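## Task

Three plates have been bumped out of their bays, and each now lies closer to its own bay than to any other. Return every one of them to the bay it came from, resting flat between that bay's corner pieces with the cut corner pointing to the back left.

## Robot and tools

ROBOT AND DECK. Two arms, left_arm and right_arm, each with six joints and a parallel gripper. Bays carry a two-digit name, row then column. Seen from the arms, row 1 is nearest and row 4 farthest; column 1 is on the left and column 4 on the right, and column 4's bay floors sit higher than the rest. The layout sheet for the first task lists sealed 96-well plates in bays 12, 22, 41, 42, 43, sealed 384-well plates in 13, 23, 31, 33, and all other bays empty. Every item began with its cut corner at the back left. Where things actually are can only be learned from the cameras.

FRAME. All positions share one scene frame in metres: origin on the table surface midway between the arms, +x out over the table, +z up, and left_arm on the +y side. The arm names do not mean left or right in an image. Reported hand positions can be off, more so at long reach.

execute_actions. Argument actions is a list holding at most one entry; pictures (true/false) controls whether camera images come back (they do by default). An empty list just reports the current state. A motion entry is {"rows": [...], "steps": n}: 1 to 15 rows, steps at most 15 (default 15), each step lasting 1/30 s; row k is used on step k and the final row repeats for any remaining steps. A wait entry is {"steps": n} with n up to 300; it returns once that many steps have passed since the previous result, counting your reply time. A refused call sends nothing.

ROW LAYOUT. Each row is one flat list of 18 numbers covering both arms, even if only one moves: left_arm's 6 absolute joint targets in radians (waist, shoulder, elbow, forearm roll, wrist pitch, wrist roll, same order as the Joint positions line), then its gripper position, force_limit and speed, then the same nine for right_arm. Joint ranges in radians: waist, shoulder, forearm roll, wrist pitch and wrist roll -6.283 to 6.283; elbow -2.792 to 2.792. A target more than 0.010 beyond a range end and farther out than the last reported angle is refused; the true end may differ by up to 0.010, and targets past it are clipped, reported as "joint sent to its limit". The controller also caps how far a target may lead the measured angle (0.456 waist/shoulder, 0.683 elbow, 0.854 for the three wrist-area joints), caps joint speeds (2.09, 3.14, 3.93 rad/s respectively, 0.3 s to accelerate, joints of one arm synchronised), and scales targets back if they would move the gripper more than 70 mm from where it is. So large moves need several calls.

GRIPPER NUMBERS, all in [-1, 1]. position is an absolute opening: +1 fully open (140 mm), about -0.8 pads touching, -1 closes until blocked. force_limit: roughly 14 N at -1, 60 N at 0, 107 N at +1. speed: roughly 30, 140, 250 mm/s at -1, 0, +1. To leave a gripper unchanged, repeat its previous three numbers; zeros are real commands. Fingers point along the gripper's +z and open along its y. The reported hand position is the point between closed pads; fingertips extend about 33 mm past it when closed and 9 mm when open, and closing pushes them about 24 mm farther out, so keep that clearance above surfaces.

GRIPPING. Close with position -1 and confirm object_status is 2. Codes: 0 moving, 1 blocked while opening, 2 blocked while closing (holding), 3 reached the command or pads met. A stopped grip changes only when the position number changes by at least 0.01 or the object moves or is lost. To squeeze harder, raise force_limit and switch position between -1 and -0.98. position_measured is in counts: 3 fully open, 230 pads together, not linear in mm. Held parts may occasionally be pulled briefly, so grip firmly.

RESULTS. The state line gives each arm's end_effector_position (m), end_effector_quat_wxyz and linear/angular velocities. Joint positions and Joint velocities list each arm's joints in column order (rad, rad/s); joint torques follow the same order and shift only with contact or load. "joint command not followed" means a clearance check altered joint targets; HELD marks steps where a row was not sent. Between calls the arms keep heading to the last row's targets until they settle or a HELD step occurs.

FAULTS. If a joint's contact torque reaches its load limit (waist and shoulder 316, elbow 148, three wrist joints 41.8 N m, held weight included), or an external force of 144 N acts on an arm, its tool or load, that arm halts for 10 s and drops the rest of the call. MOTOR HOT warns of heating from holding loads; ignoring it brings an OVER-TEMPERATURE FAULT brake stop.

zoom_image. Arguments: camera ("cam_left_wrist" or "cam_right_wrist") and region [x0, y0, x1, y1] in pixels of that camera's latest image, origin top-left, at most 504 by 504. Both cameras are 504x504 fisheye wrist cameras with the listed K, D=[0.2,0,0,0] and T_world_to_cam, with small per-scene errors.

finished_scene. Argument scene: the number of the current scene. It ends that scene irreversibly, reports success, and gives the next task.

AVOID. Knocking or placing anything off the table, dropping or slamming parts, pushing hard, and letting the arms collide or press on each other. Plates must rest on their own; release them and withdraw the arms before finishing. Move smoothly and efficiently.

Each tool is called after ">>>" as a command line: name --argument value for each argument, lists and objects as JSON in quotes; but a table of rows of numbers goes row by row, as --pt "numbers of a row", without its own name.

## Session

>>> execute_actions --actions '[]'

Scene clock: 0.00 s of 9600.00 s.
left_arm: end_effector_position=(+0.7155, +0.4391, +0.3219) position_measured=3 object_status=3 end_effector_quat_wxyz=(+0.000, +0.995, -0.100, +0.000) end_effector_velocity=(+0.001, -0.000, +0.001) end_effector_angular_velocity=(-0.000, -0.002, -0.000) | right_arm: end_effector_position=(+0.6514, -0.5635, +0.3233) position_measured=3 object_status=3 end_effector_quat_wxyz=(-0.000, +0.997, -0.082, +0.000) end_effector_velocity=(-0.001, -0.000, -0.001) end_effector_angular_velocity=(-0.001, +0.002, +0.000)
Joint positions: left_arm=[-0.052  0.165  1.603 -0.001  1.373  1.517] | right_arm=[-0.053  0.163  1.603  0.001  1.375  1.518]
Joint velocities: left_arm=[-0.    -0.    -0.001  0.    -0.001 -0.   ] | right_arm=[ 0.    -0.     0.001 -0.001  0.001  0.   ]
Joint torques (N m, as the joint torque sensors report them, + toward a larger angle): no reading

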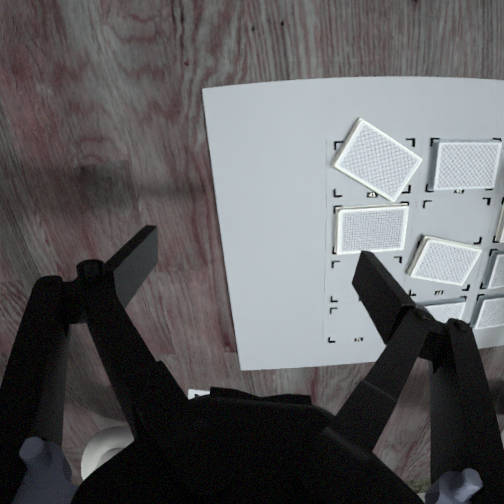

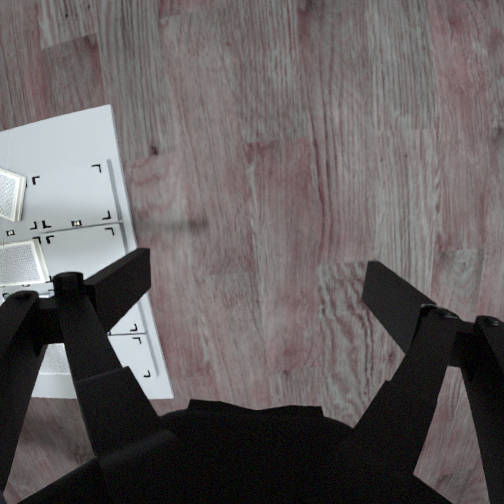

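>>> execute_actions --actions '[{"rows":[[-0.5,0.165,1.603,0,1.373,1.517,1,0,0,-0.5,0.163,1.603,0,1.375,1.518,1,0,0]],"steps":15}]' --pictures false

>>> execute_actions --actions '[{"steps":15}]'

Scene clock: 18.17 s of 9600.00 s.
left_arm: end_effector_position=(+0.6420, +0.2451, +0.3220) position_measured=3 object_status=3 end_effector_quat_wxyz=(+0.000, +0.966, -0.258, +0.000) end_effector_velocity=(-0.245, -0.426, -0.001) end_effector_angular_velocity=(+0.002, +0.000, -0.755) | right_arm: end_effector_position=(+0.5857, -0.7599, +0.3233) position_measured=3 object_status=3 end_effector_quat_wxyz=(-0.000, +0.971, -0.239, +0.000) end_effector_velocity=(-0.229, -0.436, +0.000) end_effector_angular_velocity=(-0.001, +0.002, -0.755)
Joint positions: left_arm=[-0.372  0.165  1.603 -0.     1.373  1.517] | right_arm=[-0.373  0.163  1.603  0.001  1.375  1.518]
Joint velocities: left_arm=[-0.756  0.001  0.     0.001 -0.    -0.001] | right_arm=[-0.756  0.    -0.001 -0.002  0.002  0.   ]
Joint torques (N m, as the joint torque sensors report them, + toward a larger angle): left_arm=[ -2.55 -62.15 -41.81   4.04  -0.42  -0.01] | right_arm=[ -1.25 -56.35 -38.96   4.07  -0.22  -0.36]
Steps of this call (steps 1 to 90: nothing new was sent; then 14.67 s passed at rest; steps 91 to 105: all 15 steps of this action). Readings (joint positions | what the end effector reports):
91: left_arm=[-0.052 0.165 1.603 -0.001 1.373 1.517] | right_arm=[-0.053 0.163 1.603 0.001 1.375 1.518] | left_arm position_measured=3 object_status=3 | right_arm position_measured=3 object_status=3
92: left_arm=[-0.056 0.165 1.603 -0.001 1.373 1.517] | right_arm=[-0.057 0.163 1.603 0.001 1.375 1.518] | left_arm position_measured=3 object_status=3 | right_arm position_measured=3 object_status=3
94: left_arm=[-0.088 0.165 1.603 -0.001 1.373 1.517] | right_arm=[-0.089 0.163 1.603 0.001 1.375 1.518] | left_arm position_measured=3 object_status=3 | right_arm position_measured=3 object_status=3
98: left_arm=[-0.193 0.165 1.603 -0.001 1.373 1.517] | right_arm=[-0.194 0.163 1.603 0.001 1.375 1.518] | left_arm position_measured=3 object_status=3 | right_arm position_measured=3 object_status=3
105: the state above

Scene clock: 18.67 s of 9600.00 s.
left_arm: end_effector_position=(+0.5961, +0.1758, +0.3220) position_measured=3 object_status=3 end_effector_quat_wxyz=(+0.000, +0.948, -0.319, +0.000) end_effector_velocity=(-0.001, +0.000, -0.000) end_effector_angular_velocity=(+0.001, +0.000, -0.002) | right_arm: end_effector_position=(+0.5426, -0.8306, +0.3233) position_measured=3 object_status=3 end_effector_quat_wxyz=(+0.000, +0.954, -0.300, +0.000) end_effector_velocity=(+0.000, -0.000, +0.000) end_effector_angular_velocity=(-0.000, -0.001, -0.001)
Joint positions: left_arm=[-0.5    0.165  1.603  0.     1.373  1.517] | right_arm=[-0.5    0.163  1.603 -0.     1.375  1.518]
Joint velocities: left_arm=[-0.    -0.001  0.001  0.001  0.     0.001] | right_arm=[-0.001 -0.    -0.     0.001 -0.001  0.   ]
Joint torques (N m, as the joint torque sensors report them, + toward a larger angle): left_arm=[ -0.08 -63.   -41.85   4.07  -0.69   0.16] | right_arm=[ -1.36 -55.92 -39.7    4.11   0.03  -0.37]
Steps of this call (steps 1 to 15: the robot went on to your last target). Readings (joint positions | what the end effector reports):
1: left_arm=[-0.398 0.165 1.603 -0.000 1.373 1.517] | right_arm=[-0.398 0.163 1.603 0.000 1.375 1.518] | left_arm position_measured=3 object_status=3 | right_arm position_measured=3 object_status=3
2: left_arm=[-0.423 0.165 1.603 -0.000 1.373 1.517] | right_arm=[-0.424 0.163 1.603 0.000 1.375 1.518] | left_arm position_measured=3 object_status=3 | right_arm position_measured=3 object_status=3
4: left_arm=[-0.470 0.165 1.603 -0.000 1.373 1.517] | right_arm=[-0.471 0.163 1.603 0.000 1.375 1.518] | left_arm position_measured=3 object_status=3 | right_arm position_measured=3 object_status=3
8: left_arm=[-0.500 0.165 1.603 0.000 1.373 1.517] | right_arm=[-0.500 0.163 1.603 -0.000 1.375 1.518] | left_arm position_measured=3 object_status=3 | right_arm position_measured=3 object_status=3
15: the state above
camera_calibration (this result's frames):
cam_left_wrist: T_world_to_cam=[[-0.497491, -0.867104, -0.0251701, 0.460809], [-0.789117, 0.440315, 0.428272, 0.254097], [-0.360273, 0.232923, -0.903299, 0.651293], [0, 0, 0, 1]] pos_world=[0.664404, 0.135985, 0.491089]
cam_right_wrist: T_world_to_cam=[[-0.537277, -0.842926, -0.0284308, -0.395723], [-0.821869, 0.515691, 0.242063, 0.819281], [-0.18938, 0.153421, -0.969844, 0.718944], [0, 0, 0, 1]] pos_world=[0.596882, -0.866363, 0.487695]

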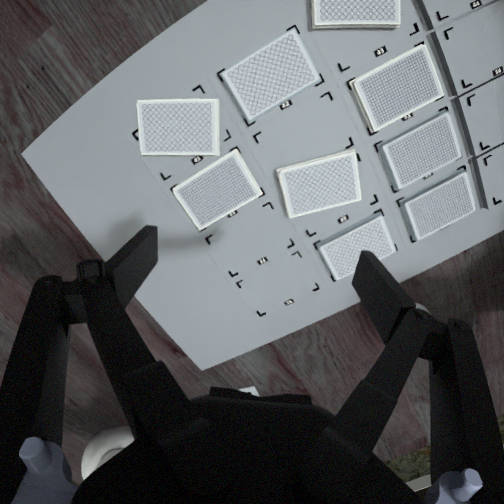

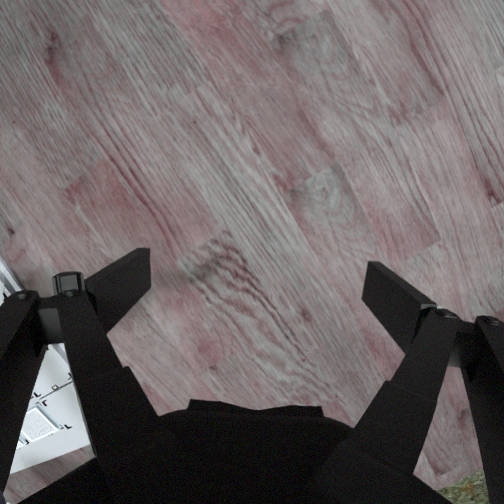

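>>> execute_actions --actions '[{"rows":[[-0.304,0.304,1.560,0,1.278,2.635,1,0,0,-0.5,0.163,1.603,0,1.375,1.518,1,0,0]],"steps":15}]' --pictures false

>>> execute_actions --actions '[{"steps":15}]'

Scene clock: 62.00 s of 9600.00 s.
left_arm: end_effector_position=(+0.7086, +0.2381, +0.2598) position_measured=3 object_status=3 end_effector_quat_wxyz=(+0.000, +0.753, -0.658, -0.000) end_effector_velocity=(+0.196, +0.142, -0.120) end_effector_angular_velocity=(+0.001, +0.002, -1.657) | right_arm: end_effector_position=(+0.5426, -0.8307, +0.3233) position_measured=3 object_status=3 end_effector_quat_wxyz=(+0.000, +0.954, -0.300, +0.000) end_effector_velocity=(+0.000, +0.000, -0.000) end_effector_angular_velocity=(+0.001, -0.001, -0.001)
Joint positions: left_arm=[-0.329  0.286  1.566 -0.     1.29   2.473] | right_arm=[-0.5    0.163  1.603 -0.     1.375  1.518]
Joint velocities: left_arm=[ 0.312  0.221 -0.07   0.001 -0.15   1.968] | right_arm=[-0.    -0.     0.     0.001 -0.     0.001]
Joint torques (N m, as the joint torque sensors report them, + toward a larger angle): left_arm=[ -4.89 -78.92 -45.17   3.87  -0.76  -0.04] | right_arm=[ -2.09 -55.63 -39.68   4.2   -0.04  -0.32]
Steps of this call (steps 1 to 15: the robot went on to your last target; steps 16 to 90: nothing new was sent; then 39.83 s passed at rest; steps 91 to 105: all 15 steps of this action). Readings (joint positions | what the end effector reports):
91: left_arm=[-0.500 0.165 1.603 -0.000 1.373 1.518] | right_arm=[-0.500 0.163 1.603 -0.000 1.375 1.518] | left_arm position_measured=3 object_status=3 | right_arm position_measured=3 object_status=3
92: left_arm=[-0.498 0.166 1.603 -0.000 1.372 1.526] | right_arm=[-0.500 0.163 1.603 -0.000 1.375 1.518] | left_arm position_measured=3 object_status=3 | right_arm position_measured=3 object_status=3
94: left_arm=[-0.485 0.176 1.600 -0.000 1.365 1.586] | right_arm=[-0.500 0.163 1.603 -0.000 1.375 1.518] | left_arm position_measured=3 object_status=3 | right_arm position_measured=3 object_status=3
98: left_arm=[-0.426 0.218 1.587 -0.000 1.337 1.866] | right_arm=[-0.500 0.163 1.603 -0.000 1.375 1.518] | left_arm position_measured=3 object_status=3 | right_arm position_measured=3 object_status=3
105: the state above

Scene clock: 62.50 s of 9600.00 s.
left_arm: end_effector_position=(+0.7245, +0.2500, +0.2500) position_measured=3 object_status=3 end_effector_quat_wxyz=(+0.000, +0.707, -0.707, -0.000) end_effector_velocity=(+0.001, -0.000, +0.001) end_effector_angular_velocity=(-0.001, -0.002, -0.000) | right_arm: end_effector_position=(+0.5426, -0.8307, +0.3233) position_measured=3 object_status=3 end_effector_quat_wxyz=(+0.000, +0.954, -0.300, +0.000) end_effector_velocity=(-0.000, -0.001, -0.000) end_effector_angular_velocity=(-0.002, +0.000, +0.001)
Joint positions: left_arm=[-0.304  0.304  1.56  -0.     1.278  2.635] | right_arm=[-0.5    0.163  1.603 -0.     1.375  1.518]
Joint velocities: left_arm=[-0.    -0.    -0.002 -0.     0.     0.   ] | right_arm=[ 0.    -0.     0.    -0.002 -0.001 -0.   ]
Joint torques (N m, as the joint torque sensors report them, + toward a larger angle): left_arm=[  0.75 -74.36 -41.5    3.86  -0.68  -0.21] | right_arm=[ -2.77 -56.61 -38.81   4.13  -0.05  -0.36]
Steps of this call (steps 1 to 15: the robot went on to your last target). Readings (joint positions | what the end effector reports):
1: left_arm=[-0.320 0.293 1.564 -0.000 1.286 2.533] | right_arm=[-0.500 0.163 1.603 -0.000 1.375 1.518] | left_arm position_measured=3 object_status=3 | right_arm position_measured=3 object_status=3
2: left_arm=[-0.313 0.298 1.562 -0.000 1.282 2.579] | right_arm=[-0.500 0.163 1.603 -0.000 1.375 1.518] | left_arm position_measured=3 object_status=3 | right_arm position_measured=3 object_status=3
4: left_arm=[-0.305 0.303 1.560 -0.000 1.278 2.629] | right_arm=[-0.500 0.163 1.603 -0.000 1.375 1.518] | left_arm position_measured=3 object_status=3 | right_arm position_measured=3 object_status=3
8: left_arm=[-0.304 0.304 1.560 -0.000 1.278 2.635] | right_arm=[-0.500 0.163 1.603 -0.000 1.375 1.518] | left_arm position_measured=3 object_status=3 | right_arm position_measured=3 object_status=3
15: the state above
camera_calibration (this result's frames):
cam_left_wrist: T_world_to_cam=[[-0.991528, -0.127476, -0.024924, 0.760154], [-0.125787, 0.894518, 0.42897, -0.240706], [-0.0323882, 0.428471, -0.902975, 0.328724], [0, 0, 0, 1]] pos_world=[0.734084, 0.171368, 0.419031]
cam_right_wrist: T_world_to_cam=[[-0.537349, -0.84288, -0.0284325, -0.395702], [-0.821822, 0.515758, 0.24208, 0.819311], [-0.18938, 0.153448, -0.96984, 0.718956], [0, 0, 0, 1]] pos_world=[0.596854, -0.866418, 0.487682]

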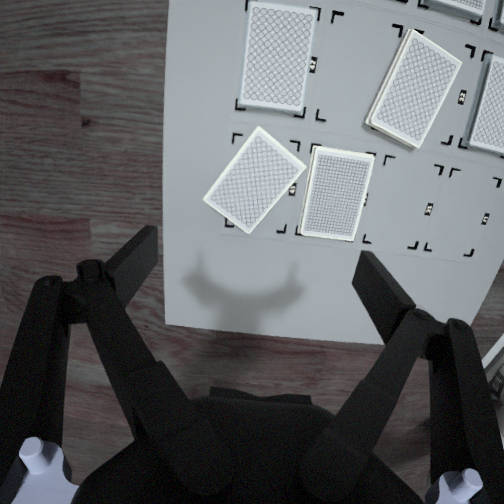

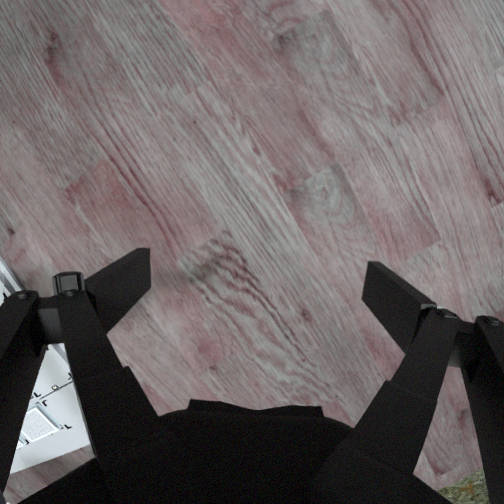

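>>> zoom_image --camera "cam_left_wrist" --region '[180,100,400,260]'

Region (180, 100, 400, 260) of cam_left_wrist's 504x504 image, scaled by 2.291, with more detail than that image has; it fills the top 367 rows of this view, and the rest is white.

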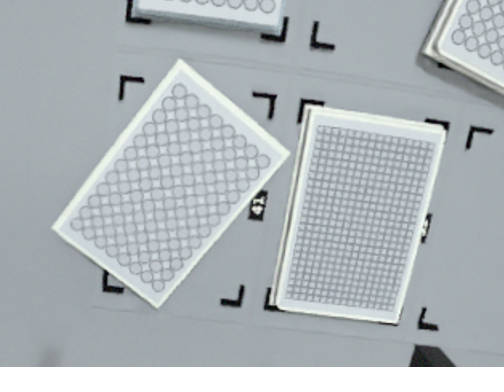

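>>> zoom_image --camera "cam_left_wrist" --region '[195,115,315,245]'

>>> zoom_image --camera "cam_left_wrist" --region '[290,20,504,250]'

Region (195, 115, 315, 245) of cam_left_wrist's 504x504 image, scaled by 3.877, with more detail than that image has; it fills the left 465 columns of this view, and the rest is white.

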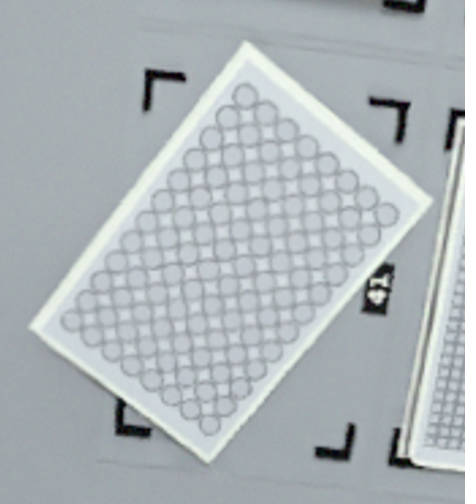

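Region (290, 20, 504, 250) of cam_left_wrist's 504x504 image, scaled by 2.191, with more detail than that image has; it fills the left 469 columns of this view, and the rest is white.

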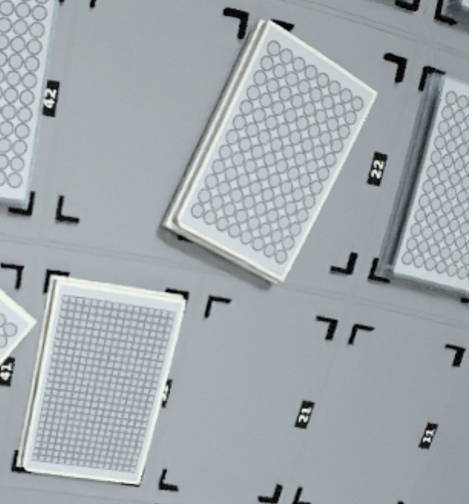

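>>> execute_actions --actions '[{"rows":[[-0.2974,0.4175,1.6918,0,1.0323,3.190,0.4,0,0,-0.5,0.163,1.603,0,1.375,1.518,1,0,0]],"steps":15}]' --pictures false

>>> execute_actions --actions '[{"steps":10}]'

Scene clock: 98.67 s of 9600.00 s.
left_arm: end_effector_position=(+0.7358, +0.2492, +0.1002) position_measured=78 object_status=0 end_effector_quat_wxyz=(-0.000, -0.489, +0.872, +0.000) end_effector_velocity=(+0.006, -0.003, -0.000) end_effector_angular_velocity=(-0.008, -0.015, -0.039) | right_arm: end_effector_position=(+0.5426, -0.8307, +0.3233) position_measured=3 object_status=3 end_effector_quat_wxyz=(+0.000, +0.954, -0.300, +0.000) end_effector_velocity=(-0.000, -0.000, +0.000) end_effector_angular_velocity=(+0.000, +0.001, -0.000)
Joint positions: left_arm=[-0.297  0.417  1.692 -0.     1.033  3.189] | right_arm=[-0.5    0.163  1.603  0.     1.375  1.518]
Joint velocities: left_arm=[ 0.001  0.001 -0.    -0.    -0.018  0.04 ] | right_arm=[-0.     0.    -0.    -0.     0.001 -0.   ]
Joint torques (N m, as the joint torque sensors report them, + toward a larger angle): left_arm=[   0.99 -104.41  -47.21    4.73   -0.84    0.09] | right_arm=[ -1.35 -56.66 -38.96   4.19   0.07  -0.26]
Steps of this call (steps 1 to 15: the robot went on to your last target; steps 16 to 90: nothing new was sent; then 32.67 s passed at rest; steps 91 to 105: all 15 steps of this action). Readings (joint positions | what the end effector reports):
91: left_arm=[-0.304 0.304 1.560 0.000 1.278 2.636] | right_arm=[-0.500 0.163 1.603 0.000 1.375 1.518] | left_arm position_measured=3 object_status=0 | right_arm position_measured=3 object_status=3
92: left_arm=[-0.304 0.306 1.562 0.000 1.274 2.644] | right_arm=[-0.500 0.163 1.603 0.000 1.375 1.518] | left_arm position_measured=7 object_status=0 | right_arm position_measured=3 object_status=3
94: left_arm=[-0.303 0.318 1.576 0.000 1.248 2.704] | right_arm=[-0.500 0.163 1.603 0.000 1.375 1.518] | left_arm position_measured=22 object_status=0 | right_arm position_measured=3 object_status=3
98: left_arm=[-0.301 0.365 1.630 0.000 1.147 2.930] | right_arm=[-0.500 0.163 1.603 0.000 1.375 1.518] | left_arm position_measured=52 object_status=0 | right_arm position_measured=3 object_status=3
105: the state above

Scene clock: 99.00 s of 9600.00 s.
left_arm: end_effector_position=(+0.7359, +0.2491, +0.1001) position_measured=78 object_status=3 end_effector_quat_wxyz=(-0.000, -0.489, +0.872, -0.000) end_effector_velocity=(+0.000, -0.000, -0.001) end_effector_angular_velocity=(+0.000, +0.000, +0.000) | right_arm: end_effector_position=(+0.5426, -0.8307, +0.3233) position_measured=3 object_status=3 end_effector_quat_wxyz=(+0.000, +0.954, -0.300, +0.000) end_effector_velocity=(-0.000, +0.001, -0.000) end_effector_angular_velocity=(+0.001, +0.001, -0.000)
Joint positions: left_arm=[-0.297  0.417  1.692 -0.     1.032  3.19 ] | right_arm=[-0.5    0.163  1.603  0.     1.375  1.518]
Joint velocities: left_arm=[ 0.     0.001 -0.     0.    -0.001 -0.   ] | right_arm=[ 0.    -0.     0.     0.     0.001  0.001]
Joint torques (N m, as the joint torque sensors report them, + toward a larger angle): left_arm=[ -1.67 -81.76 -38.05   3.49  -0.5    0.32] | right_arm=[ -1.83 -55.32 -39.11   4.11  -0.13  -0.27]
Steps of this call (steps 1 to 10: the robot went on to your last target). Readings (joint positions | what the end effector reports):
1: left_arm=[-0.297 0.417 1.692 -0.000 1.033 3.190] | right_arm=[-0.500 0.163 1.603 0.000 1.375 1.518] | left_arm position_measured=78 object_status=0 | right_arm position_measured=3 object_status=3
2: left_arm=[-0.297 0.417 1.692 -0.000 1.032 3.190] | right_arm=[-0.500 0.163 1.603 0.000 1.375 1.518] | left_arm position_measured=78 object_status=3 | right_arm position_measured=3 object_status=3
4: left_arm=[-0.297 0.417 1.692 -0.000 1.032 3.190] | right_arm=[-0.500 0.163 1.603 0.000 1.375 1.518] | left_arm position_measured=78 object_status=3 | right_arm position_measured=3 object_status=3
8: left_arm=[-0.297 0.417 1.692 -0.000 1.032 3.190] | right_arm=[-0.500 0.163 1.603 -0.000 1.375 1.518] | left_arm position_measured=78 object_status=3 | right_arm position_measured=3 object_status=3
10: the state above
camera_calibration (this result's frames):
cam_left_wrist: T_world_to_cam=[[-0.912597, 0.40808, -0.0252377, 0.57619], [0.358877, 0.829079, 0.428761, -0.514538], [0.195893, 0.382229, -0.903065, 0.0375743], [0, 0, 0, 1]] pos_world=[0.703125, 0.177098, 0.269088]
cam_right_wrist: T_world_to_cam=[[-0.537353, -0.842877, -0.0284557, -0.395682], [-0.821824, 0.515759, 0.242069, 0.81932], [-0.189359, 0.153462, -0.969842, 0.718958], [0, 0, 0, 1]] pos_world=[0.596857, -0.866416, 0.487683]

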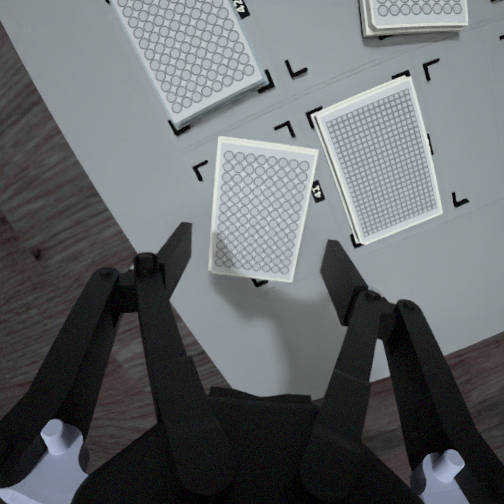

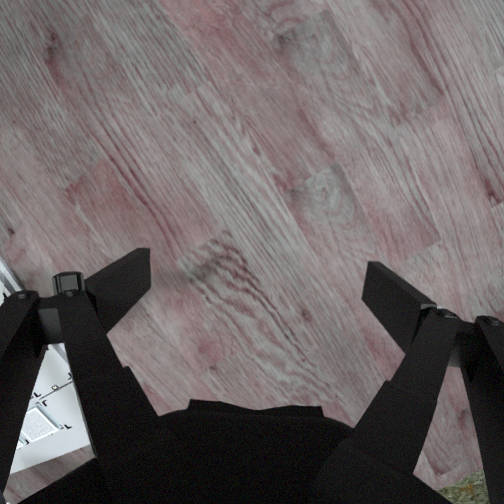

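>>> zoom_image --camera "cam_left_wrist" --region '[170,120,350,300]'

Region (170, 120, 350, 300) of cam_left_wrist's 504x504 image, scaled by 2.800, with more detail than that image has.

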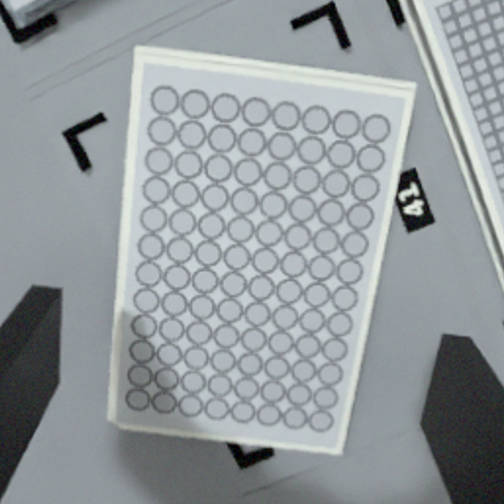

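>>> execute_actions --actions '[{"rows":[[-0.2974,0.4776,1.7394,0,0.9246,3.190,0.45,0,0,-0.5,0.163,1.603,0,1.375,1.518,1,0,0]],"steps":15}]'

Scene clock: 115.40 s of 9600.00 s.
left_arm: end_effector_position=(+0.7359, +0.2491, +0.0340) position_measured=72 object_status=3 end_effector_quat_wxyz=(+0.000, -0.489, +0.872, -0.000) end_effector_velocity=(-0.002, +0.001, -0.001) end_effector_angular_velocity=(+0.001, +0.003, +0.001) | right_arm: end_effector_position=(+0.5426, -0.8307, +0.3233) position_measured=3 object_status=3 end_effector_quat_wxyz=(+0.000, +0.954, -0.300, +0.000) end_effector_velocity=(+0.000, +0.000, +0.000) end_effector_angular_velocity=(+0.000, -0.001, +0.000)
Joint positions: left_arm=[-0.297  0.478  1.739 -0.     0.925  3.19 ] | right_arm=[-0.5    0.163  1.603  0.     1.375  1.518]
Joint velocities: left_arm=[ 0.    -0.     0.003 -0.     0.    -0.001] | right_arm=[ 0.    -0.    -0.001  0.001  0.    -0.   ]
Joint torques (N m, as the joint torque sensors report them, + toward a larger angle): left_arm=[ -2.34 -83.95 -35.25   3.34  -0.54   0.04] | right_arm=[ -2.21 -55.77 -39.3    4.03   0.08  -0.33]
Steps of this call (steps 1 to 15: the robot went on to your last target; steps 16 to 90: nothing new was sent; then 12.90 s passed at rest; steps 91 to 105: all 15 steps of this action). Readings (joint positions | what the end effector reports):
91: left_arm=[-0.297 0.418 1.692 0.000 1.032 3.190] | right_arm=[-0.500 0.163 1.603 0.000 1.375 1.518] | left_arm position_measured=78 object_status=0 | right_arm position_measured=3 object_status=3
92: left_arm=[-0.297 0.422 1.695 0.000 1.023 3.190] | right_arm=[-0.500 0.163 1.603 0.000 1.375 1.518] | left_arm position_measured=75 object_status=0 | right_arm position_measured=3 object_status=3
94: left_arm=[-0.297 0.452 1.719 0.000 0.970 3.190] | right_arm=[-0.500 0.163 1.603 0.000 1.375 1.518] | left_arm position_measured=72 object_status=0 | right_arm position_measured=3 object_status=3
98: left_arm=[-0.297 0.478 1.739 -0.000 0.925 3.190] | right_arm=[-0.500 0.163 1.603 0.000 1.375 1.518] | left_arm position_measured=72 object_status=0 | right_arm position_measured=3 object_status=3
105: the state above
camera_calibration (this result's frames):
cam_left_wrist: T_world_to_cam=[[-0.912542, 0.408203, -0.025255, 0.57449], [0.358973, 0.829016, 0.428802, -0.486226], [0.195975, 0.382234, -0.903046, -0.0221204], [0, 0, 0, 1]] pos_world=[0.703124, 0.177036, 0.203028]
cam_right_wrist: T_world_to_cam=[[-0.537353, -0.842877, -0.0284557, -0.395682], [-0.821824, 0.515759, 0.24207, 0.81932], [-0.189359, 0.153462, -0.969842, 0.718958], [0, 0, 0, 1]] pos_world=[0.596857, -0.866416, 0.487683]

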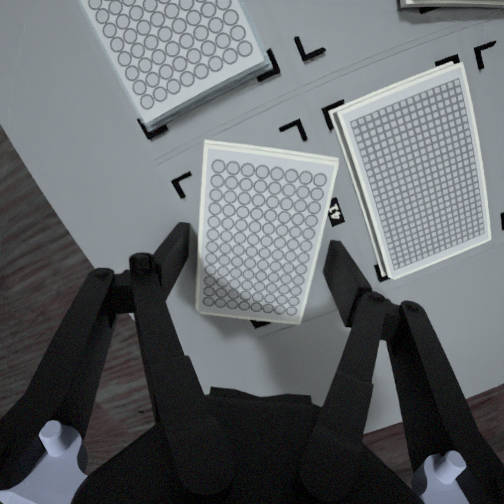

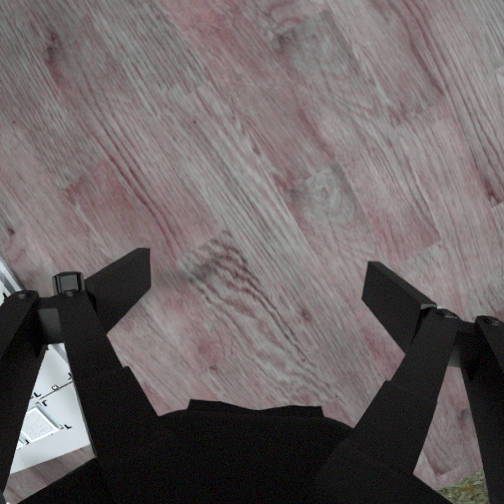

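>>> execute_actions --actions '[{"rows":[[-0.2974,0.4776,1.7394,0,0.9246,3.190,-1,0,-0.5,-0.5,0.163,1.603,0,1.375,1.518,1,0,0]],"steps":15}]'

Scene clock: 129.50 s of 9600.00 s.
left_arm: end_effector_position=(+0.7369, +0.2486, +0.0365) position_measured=105 object_status=2 end_effector_quat_wxyz=(+0.001, -0.489, +0.872, -0.001) end_effector_velocity=(-0.001, +0.000, -0.000) end_effector_angular_velocity=(+0.001, +0.001, -0.001) | right_arm: end_effector_position=(+0.5426, -0.8307, +0.3233) position_measured=3 object_status=3 end_effector_quat_wxyz=(+0.000, +0.954, -0.300, +0.000) end_effector_velocity=(-0.001, -0.000, +0.000) end_effector_angular_velocity=(-0.001, +0.002, -0.000)
Joint positions: left_arm=[-0.297  0.476  1.737  0.     0.927  3.19 ] | right_arm=[-0.5    0.163  1.603  0.     1.375  1.518]
Joint velocities: left_arm=[ 0.    -0.     0.001  0.     0.     0.001] | right_arm=[-0.     0.    -0.    -0.002  0.002  0.   ]
Joint torques (N m, as the joint torque sensors report them, + toward a larger angle): left_arm=[ -1.87 -64.94 -26.92   2.78  -3.43   0.08] | right_arm=[ -2.16 -56.12 -39.58   4.25   0.01  -0.39]
FORCE FAULT: contact force on the left arm reached its limit, and that arm stopped for 10 seconds. The contact can be on any part of that arm, not only on its tool. That arm's remaining commands of this call were not run. That arm holds still and accepts commands again. Move the arm away from the contact; if what it grips holds it there, let go first. Pushing or pulling that hard again can fault the arm again.
The stop of the left arm began at step 98 of this call (marked STOPPED below). From that step on that arm followed nothing that you had sent. 8 of its steps, steps kept back included, did not run and will not run. Nothing is kept back now, and the robot has no last target.
Steps of this call (steps 1 to 15: the robot went on to your last target; steps 16 to 90: nothing new was sent; then 0.83 s passed at rest; steps 91 to 105: all 15 steps of this action; steps 106 to 398: the stop continued). Readings (joint positions | what the end effector reports):
91: left_arm=[-0.297 0.478 1.739 0.000 0.925 3.190] | right_arm=[-0.500 0.163 1.603 0.000 1.375 1.518] | left_arm position_measured=72 object_status=0 | right_arm position_measured=3 object_status=3
92: left_arm=[-0.297 0.478 1.739 -0.000 0.925 3.190] | right_arm=[-0.500 0.163 1.603 -0.000 1.375 1.518] | left_arm position_measured=75 object_status=0 | right_arm position_measured=3 object_status=3
94: left_arm=[-0.297 0.477 1.739 0.000 0.924 3.190] | right_arm=[-0.500 0.163 1.603 0.000 1.375 1.518] | left_arm position_measured=84 object_status=0 | right_arm position_measured=3 object_status=3
98: left_arm=[-0.297 0.476 1.737 0.000 0.926 3.190] | right_arm=[-0.500 0.163 1.603 0.000 1.375 1.518] | left_arm position_measured=102 object_status=0 | right_arm position_measured=3 object_status=3 STOPPED (the left arm)
398: the state above
camera_calibration (this result's frames):
cam_left_wrist: T_world_to_cam=[[-0.912513, 0.408139, -0.027242, 0.575664], [0.358182, 0.829432, 0.428659, -0.486794], [0.197548, 0.3814, -0.903055, -0.0208042], [0, 0, 0, 1]] pos_world=[0.703771, 0.176746, 0.205564]
cam_right_wrist: T_world_to_cam=[[-0.537353, -0.842877, -0.0284558, -0.395682], [-0.821824, 0.515759, 0.24207, 0.81932], [-0.189359, 0.153463, -0.969842, 0.718958], [0, 0, 0, 1]] pos_world=[0.596857, -0.866416, 0.487683]

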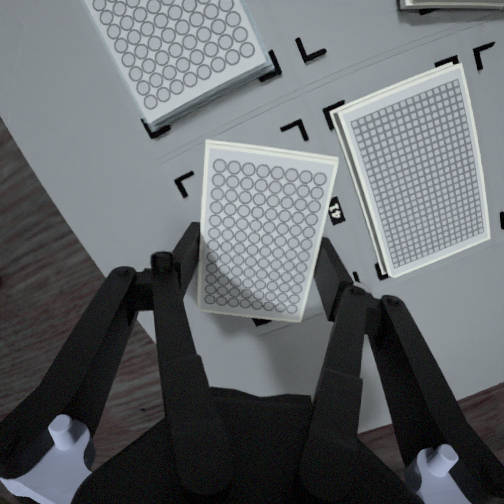

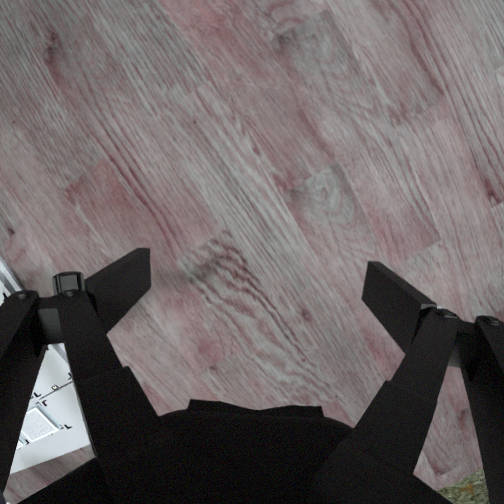

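>>> execute_actions --actions '[{"rows":[[-0.2974,0.4391,1.7114,0,0.9911,3.190,-1,0,-0.5,-0.5,0.163,1.603,0,1.375,1.518,1,0,0]],"steps":12}]' --pictures false

>>> execute_actions --actions '[{"rows":[[-0.3049,0.4206,1.7401,0,0.9809,2.6344,-1,0,-0.5,-0.5,0.163,1.603,0,1.375,1.518,1,0,0]],"steps":15}]' --pictures false

>>> execute_actions --actions '[{"steps":8}]'

Scene clock: 142.10 s of 9600.00 s.
left_arm: end_effector_position=(+0.7358, +0.2492, +0.0750) position_measured=106 object_status=2 end_effector_quat_wxyz=(+0.000, -0.489, +0.872, +0.000) end_effector_velocity=(-0.000, +0.000, -0.002) end_effector_angular_velocity=(+0.001, +0.003, -0.001) | right_arm: end_effector_position=(+0.5426, -0.8307, +0.3233) position_measured=3 object_status=3 end_effector_quat_wxyz=(+0.000, +0.954, -0.300, +0.000) end_effector_velocity=(-0.000, -0.001, +0.000) end_effector_angular_velocity=(-0.002, +0.001, -0.000)
Joint positions: left_arm=[-0.297  0.439  1.712  0.     0.991  3.19 ] | right_arm=[-0.5    0.163  1.603  0.     1.375  1.518]
Joint velocities: left_arm=[ 0.     0.003 -0.    -0.     0.001  0.001] | right_arm=[-0.    -0.    -0.001 -0.002  0.     0.   ]
Joint torques (N m, as the joint torque sensors report them, + toward a larger angle): left_arm=[ -1.7  -79.54 -35.     3.32  -0.63   0.12] | right_arm=[ -1.61 -55.22 -38.97   4.28  -0.02  -0.51]
Steps of this call (steps 1 to 90: nothing new was sent; then 9.20 s passed at rest; steps 91 to 102: all 12 steps of this action). Readings (joint positions | what the end effector reports):
91: left_arm=[-0.297 0.475 1.737 0.000 0.927 3.190] | right_arm=[-0.500 0.163 1.603 0.000 1.375 1.518] | left_arm position_measured=105 object_status=2 | right_arm position_measured=3 object_status=3
92: left_arm=[-0.297 0.471 1.734 -0.000 0.935 3.190] | right_arm=[-0.500 0.163 1.603 0.000 1.375 1.518] | left_arm position_measured=105 object_status=2 | right_arm position_measured=3 object_status=3
94: left_arm=[-0.297 0.447 1.717 0.000 0.976 3.190] | right_arm=[-0.500 0.163 1.603 0.000 1.375 1.518] | left_arm position_measured=106 object_status=2 | right_arm position_measured=3 object_status=3
98: left_arm=[-0.297 0.439 1.712 0.000 0.991 3.190] | right_arm=[-0.500 0.163 1.603 0.000 1.375 1.518] | left_arm position_measured=106 object_status=2 | right_arm position_measured=3 object_status=3
102: the state above

Scene clock: 142.60 s of 9600.00 s.
left_arm: end_effector_position=(+0.7216, +0.2508, +0.0750) position_measured=106 object_status=2 end_effector_quat_wxyz=(+0.000, +0.707, -0.708, -0.000) end_effector_velocity=(-0.001, +0.000, +0.001) end_effector_angular_velocity=(-0.000, -0.000, +0.004) | right_arm: end_effector_position=(+0.5426, -0.8307, +0.3233) position_measured=3 object_status=3 end_effector_quat_wxyz=(+0.000, +0.954, -0.300, +0.000) end_effector_velocity=(+0.000, +0.000, +0.000) end_effector_angular_velocity=(+0.000, -0.001, -0.000)
Joint positions: left_arm=[-0.305  0.421  1.74  -0.     0.981  2.635] | right_arm=[-0.5    0.163  1.603  0.     1.375  1.518]
Joint velocities: left_arm=[ 0.    -0.001  0.001 -0.     0.    -0.004] | right_arm=[ 0.    -0.    -0.     0.001 -0.     0.   ]
Joint torques (N m, as the joint torque sensors report them, + toward a larger angle): left_arm=[  2.62 -78.7  -37.1    3.3   -0.79   0.13] | right_arm=[ -1.65 -56.53 -39.01   4.03   0.05  -0.43]
Steps of this call (steps 1 to 15: all 15 steps of this action). Readings (joint positions | what the end effector reports):
1: left_arm=[-0.297 0.439 1.712 0.000 0.991 3.190] | right_arm=[-0.500 0.163 1.603 0.000 1.375 1.518] | left_arm position_measured=106 object_status=2 | right_arm position_measured=3 object_status=3
2: left_arm=[-0.297 0.439 1.713 0.000 0.990 3.181] | right_arm=[-0.500 0.163 1.603 0.000 1.375 1.518] | left_arm position_measured=106 object_status=2 | right_arm position_measured=3 object_status=3
4: left_arm=[-0.298 0.437 1.719 -0.000 0.987 3.122] | right_arm=[-0.500 0.163 1.603 0.000 1.375 1.518] | left_arm position_measured=106 object_status=2 | right_arm position_measured=3 object_status=3
8: left_arm=[-0.302 0.428 1.733 -0.000 0.983 2.843] | right_arm=[-0.500 0.163 1.603 0.000 1.375 1.518] | left_arm position_measured=106 object_status=2 | right_arm position_measured=3 object_status=3
15: the state above

Scene clock: 142.87 s of 9600.00 s.
left_arm: end_effector_position=(+0.7216, +0.2508, +0.0750) position_measured=106 object_status=2 end_effector_quat_wxyz=(+0.000, +0.707, -0.708, -0.000) end_effector_velocity=(-0.001, +0.000, -0.000) end_effector_angular_velocity=(+0.000, +0.001, -0.000) | right_arm: end_effector_position=(+0.5426, -0.8307, +0.3233) position_measured=3 object_status=3 end_effector_quat_wxyz=(+0.000, +0.954, -0.300, +0.000) end_effector_velocity=(+0.001, -0.000, +0.000) end_effector_angular_velocity=(+0.000, -0.001, -0.001)
Joint positions: left_arm=[-0.305  0.421  1.74  -0.     0.981  2.634] | right_arm=[-0.5    0.163  1.603  0.     1.375  1.518]
Joint velocities: left_arm=[ 0.     0.     0.001 -0.     0.     0.   ] | right_arm=[-0.    -0.    -0.001  0.001 -0.     0.   ]
Joint torques (N m, as the joint torque sensors report them, + toward a larger angle): left_arm=[ -2.02 -77.49 -36.61   3.18  -0.65   0.38] | right_arm=[ -1.87 -55.11 -39.31   4.11   0.04  -0.33]
Steps of this call (steps 1 to 8: the robot went on to your last target). Readings (joint positions | what the end effector reports):
1: left_arm=[-0.305 0.421 1.740 -0.000 0.981 2.635] | right_arm=[-0.500 0.163 1.603 -0.000 1.375 1.518] | left_arm position_measured=106 object_status=2 | right_arm position_measured=3 object_status=3
2: left_arm=[-0.305 0.421 1.740 -0.000 0.981 2.635] | right_arm=[-0.500 0.163 1.603 -0.000 1.375 1.518] | left_arm position_measured=106 object_status=2 | right_arm position_measured=3 object_status=3
4: left_arm=[-0.305 0.421 1.740 -0.000 0.981 2.634] | right_arm=[-0.500 0.163 1.603 0.000 1.375 1.518] | left_arm position_measured=106 object_status=2 | right_arm position_measured=3 object_status=3
8: the state above
camera_calibration (this result's frames):
cam_left_wrist: T_world_to_cam=[[-0.991566, -0.127131, -0.0251867, 0.753024], [-0.125594, 0.894622, 0.42881, -0.166898], [-0.0319826, 0.428357, -0.903044, 0.16993], [0, 0, 0, 1]] pos_world=[0.731147, 0.172253, 0.243987]
cam_right_wrist: T_world_to_cam=[[-0.537353, -0.842877, -0.0284557, -0.395682], [-0.821824, 0.515759, 0.24207, 0.81932], [-0.189359, 0.153462, -0.969842, 0.718958], [0, 0, 0, 1]] pos_world=[0.596857, -0.866416, 0.487683]

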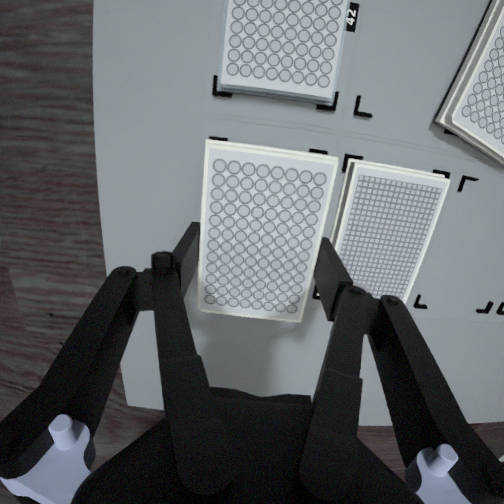

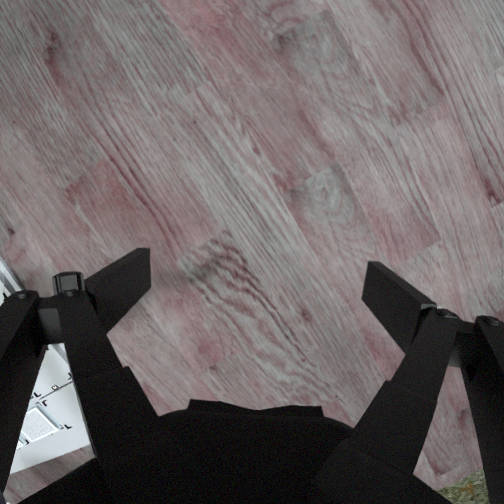

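>>> zoom_image --camera "cam_left_wrist" --region '[190,60,490,220]'

Region (190, 60, 490, 220) of cam_left_wrist's 504x504 image, scaled by 1.680, with more detail than that image has; it fills the top 269 rows of this view, and the rest is white.

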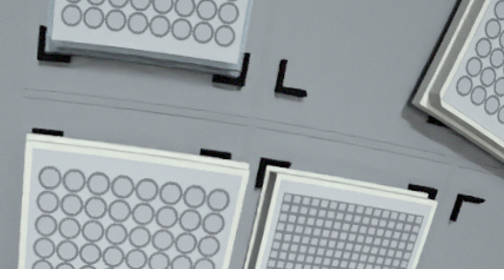

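>>> execute_actions --actions '[{"rows":[[-0.3003,0.4379,1.7566,0,0.9471,2.634,-1,0,-0.5,-0.5,0.163,1.603,0,1.375,1.518,1,0,0]],"steps":15}]'

>>> zoom_image --camera "cam_left_wrist" --region '[170,90,410,330]'

Scene clock: 178.20 s of 9600.00 s.
left_arm: end_effector_position=(+0.7222, +0.2543, +0.0550) position_measured=106 object_status=2 end_effector_quat_wxyz=(-0.000, +0.708, -0.706, +0.000) end_effector_velocity=(-0.000, +0.000, -0.001) end_effector_angular_velocity=(+0.000, +0.001, +0.002) | right_arm: end_effector_position=(+0.5426, -0.8307, +0.3233) position_measured=3 object_status=3 end_effector_quat_wxyz=(+0.000, +0.954, -0.300, +0.000) end_effector_velocity=(+0.000, -0.000, +0.000) end_effector_angular_velocity=(-0.001, +0.000, +0.001)
Joint positions: left_arm=[-0.3    0.438  1.757  0.     0.947  2.634] | right_arm=[-0.5    0.163  1.603  0.     1.375  1.518]
Joint velocities: left_arm=[ 0.     0.001  0.    -0.001  0.    -0.001] | right_arm=[ 0.001  0.    -0.001 -0.001 -0.    -0.001]
Joint torques (N m, as the joint torque sensors report them, + toward a larger angle): left_arm=[ -0.97 -81.7  -35.72   3.4   -0.34  -0.2 ] | right_arm=[ -1.72 -55.79 -39.13   4.15   0.11  -0.25]
Steps of this call (steps 1 to 15: the robot went on to your last target; steps 16 to 90: nothing new was sent; then 31.83 s passed at rest; steps 91 to 105: all 15 steps of this action). Readings (joint positions | what the end effector reports):
91: left_arm=[-0.305 0.421 1.740 -0.000 0.980 2.634] | right_arm=[-0.500 0.163 1.603 -0.000 1.375 1.518] | left_arm position_measured=106 object_status=2 | right_arm position_measured=3 object_status=3
92: left_arm=[-0.304 0.424 1.744 0.000 0.972 2.634] | right_arm=[-0.500 0.163 1.603 0.000 1.375 1.518] | left_arm position_measured=106 object_status=2 | right_arm position_measured=3 object_status=3
94: left_arm=[-0.301 0.437 1.756 0.000 0.950 2.634] | right_arm=[-0.500 0.163 1.603 0.000 1.375 1.518] | left_arm position_measured=106 object_status=2 | right_arm position_measured=3 object_status=3
98: left_arm=[-0.300 0.438 1.757 0.000 0.947 2.634] | right_arm=[-0.500 0.163 1.603 0.000 1.375 1.518] | left_arm position_measured=106 object_status=2 | right_arm position_measured=3 object_status=3
105: the state above
camera_calibration (this result's frames):
cam_left_wrist: T_world_to_cam=[[-0.990915, -0.132101, -0.0252374, 0.754337], [-0.1301, 0.893985, 0.428795, -0.157939], [-0.0340824, 0.428183, -0.903049, 0.152012], [0, 0, 0, 1]] pos_world=[0.732116, 0.175755, 0.224035]
cam_right_wrist: T_world_to_cam=[[-0.537353, -0.842877, -0.0284556, -0.395682], [-0.821824, 0.515759, 0.242069, 0.81932], [-0.189359, 0.153462, -0.969842, 0.718957], [0, 0, 0, 1]] pos_world=[0.596857, -0.866416, 0.487683]

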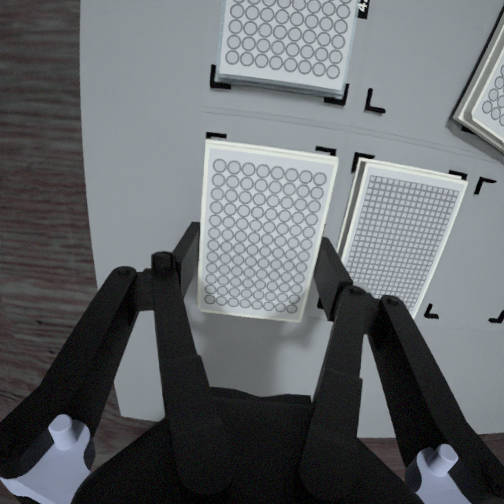

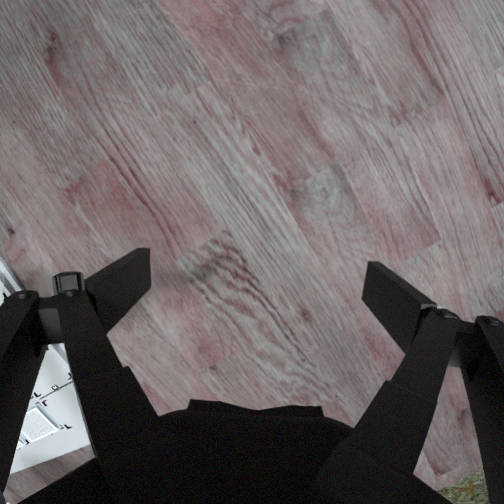

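Region (170, 90, 410, 330) of cam_left_wrist's 504x504 image, scaled by 2.100, with more detail than that image has.

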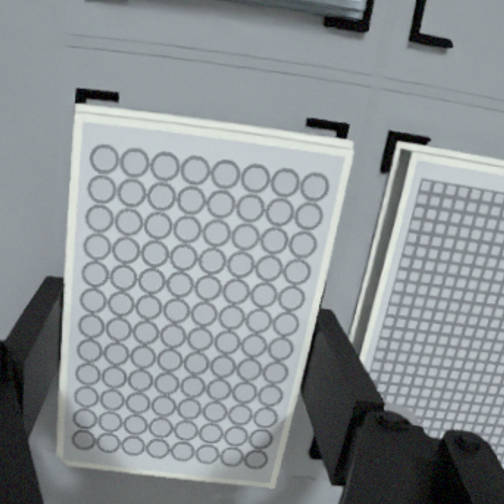

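>>> execute_actions --actions '[{"rows":[[-0.3003,0.4506,1.7652,0,0.9258,2.634,-1,0,-0.5,-0.5,0.163,1.603,0,1.375,1.518,1,0,0]],"steps":12}]'

>>> zoom_image --camera "cam_left_wrist" --region '[170,90,410,330]'

Scene clock: 183.57 s of 9600.00 s.
left_arm: end_effector_position=(+0.7223, +0.2543, +0.0420) position_measured=106 object_status=2 end_effector_quat_wxyz=(-0.000, +0.708, -0.706, +0.000) end_effector_velocity=(-0.001, +0.000, -0.001) end_effector_angular_velocity=(+0.001, +0.001, -0.000) | right_arm: end_effector_position=(+0.5426, -0.8307, +0.3233) position_measured=3 object_status=3 end_effector_quat_wxyz=(+0.000, +0.954, -0.300, +0.000) end_effector_velocity=(+0.000, +0.001, +0.000) end_effector_angular_velocity=(+0.002, -0.001, +0.001)
Joint positions: left_arm=[-0.3    0.451  1.765 -0.     0.926  2.634] | right_arm=[-0.5    0.163  1.603  0.     1.375  1.518]
Joint velocities: left_arm=[-0.     0.001  0.001  0.001  0.    -0.   ] | right_arm=[ 0.    -0.    -0.     0.002  0.001 -0.001]
Joint torques (N m, as the joint torque sensors report them, + toward a larger angle): left_arm=[ -0.74 -82.27 -34.04   3.33  -0.26   0.12] | right_arm=[ -2.23 -55.74 -39.42   4.     0.03  -0.28]
Steps of this call (steps 1 to 15: the robot went on to your last target; steps 16 to 90: nothing new was sent; then 1.97 s passed at rest; steps 91 to 102: all 12 steps of this action). Readings (joint positions | what the end effector reports):
91: left_arm=[-0.300 0.438 1.757 0.000 0.947 2.634] | right_arm=[-0.500 0.163 1.603 0.000 1.375 1.518] | left_arm position_measured=106 object_status=2 | right_arm position_measured=3 object_status=3
92: left_arm=[-0.300 0.442 1.759 -0.000 0.939 2.634] | right_arm=[-0.500 0.163 1.603 0.000 1.375 1.518] | left_arm position_measured=106 object_status=2 | right_arm position_measured=3 object_status=3
94: left_arm=[-0.300 0.450 1.765 -0.000 0.927 2.634] | right_arm=[-0.500 0.163 1.603 0.000 1.375 1.518] | left_arm position_measured=106 object_status=2 | right_arm position_measured=3 object_status=3
98: left_arm=[-0.300 0.451 1.765 -0.000 0.926 2.634] | right_arm=[-0.500 0.163 1.603 0.000 1.375 1.518] | left_arm position_measured=106 object_status=2 | right_arm position_measured=3 object_status=3
102: the state above
camera_calibration (this result's frames):
cam_left_wrist: T_world_to_cam=[[-0.990907, -0.132164, -0.0252235, 0.754075], [-0.130152, 0.893981, 0.428786, -0.152335], [-0.034121, 0.42817, -0.903054, 0.140326], [0, 0, 0, 1]] pos_world=[0.732179, 0.175763, 0.211061]
cam_right_wrist: T_world_to_cam=[[-0.537353, -0.842877, -0.0284557, -0.395682], [-0.821824, 0.515759, 0.24207, 0.81932], [-0.189359, 0.153462, -0.969841, 0.718958], [0, 0, 0, 1]] pos_world=[0.596857, -0.866416, 0.487683]

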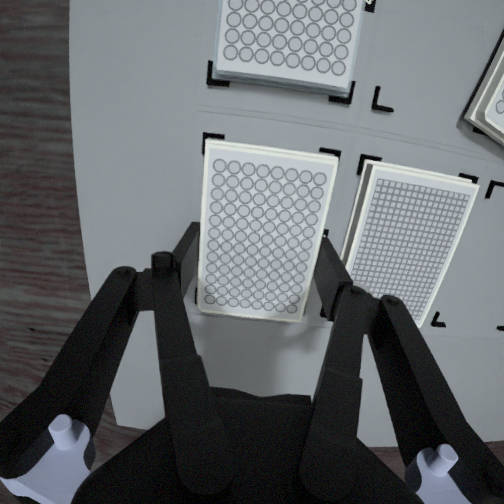

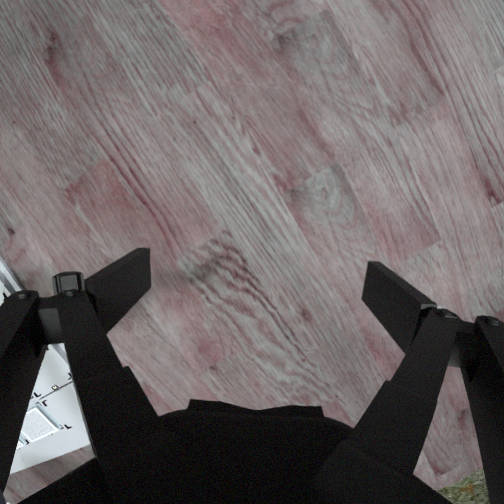

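Region (170, 90, 410, 330) of cam_left_wrist's 504x504 image, scaled by 2.100, with more detail than that image has.

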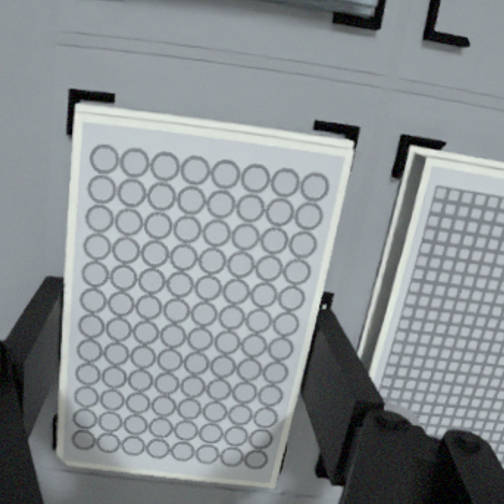

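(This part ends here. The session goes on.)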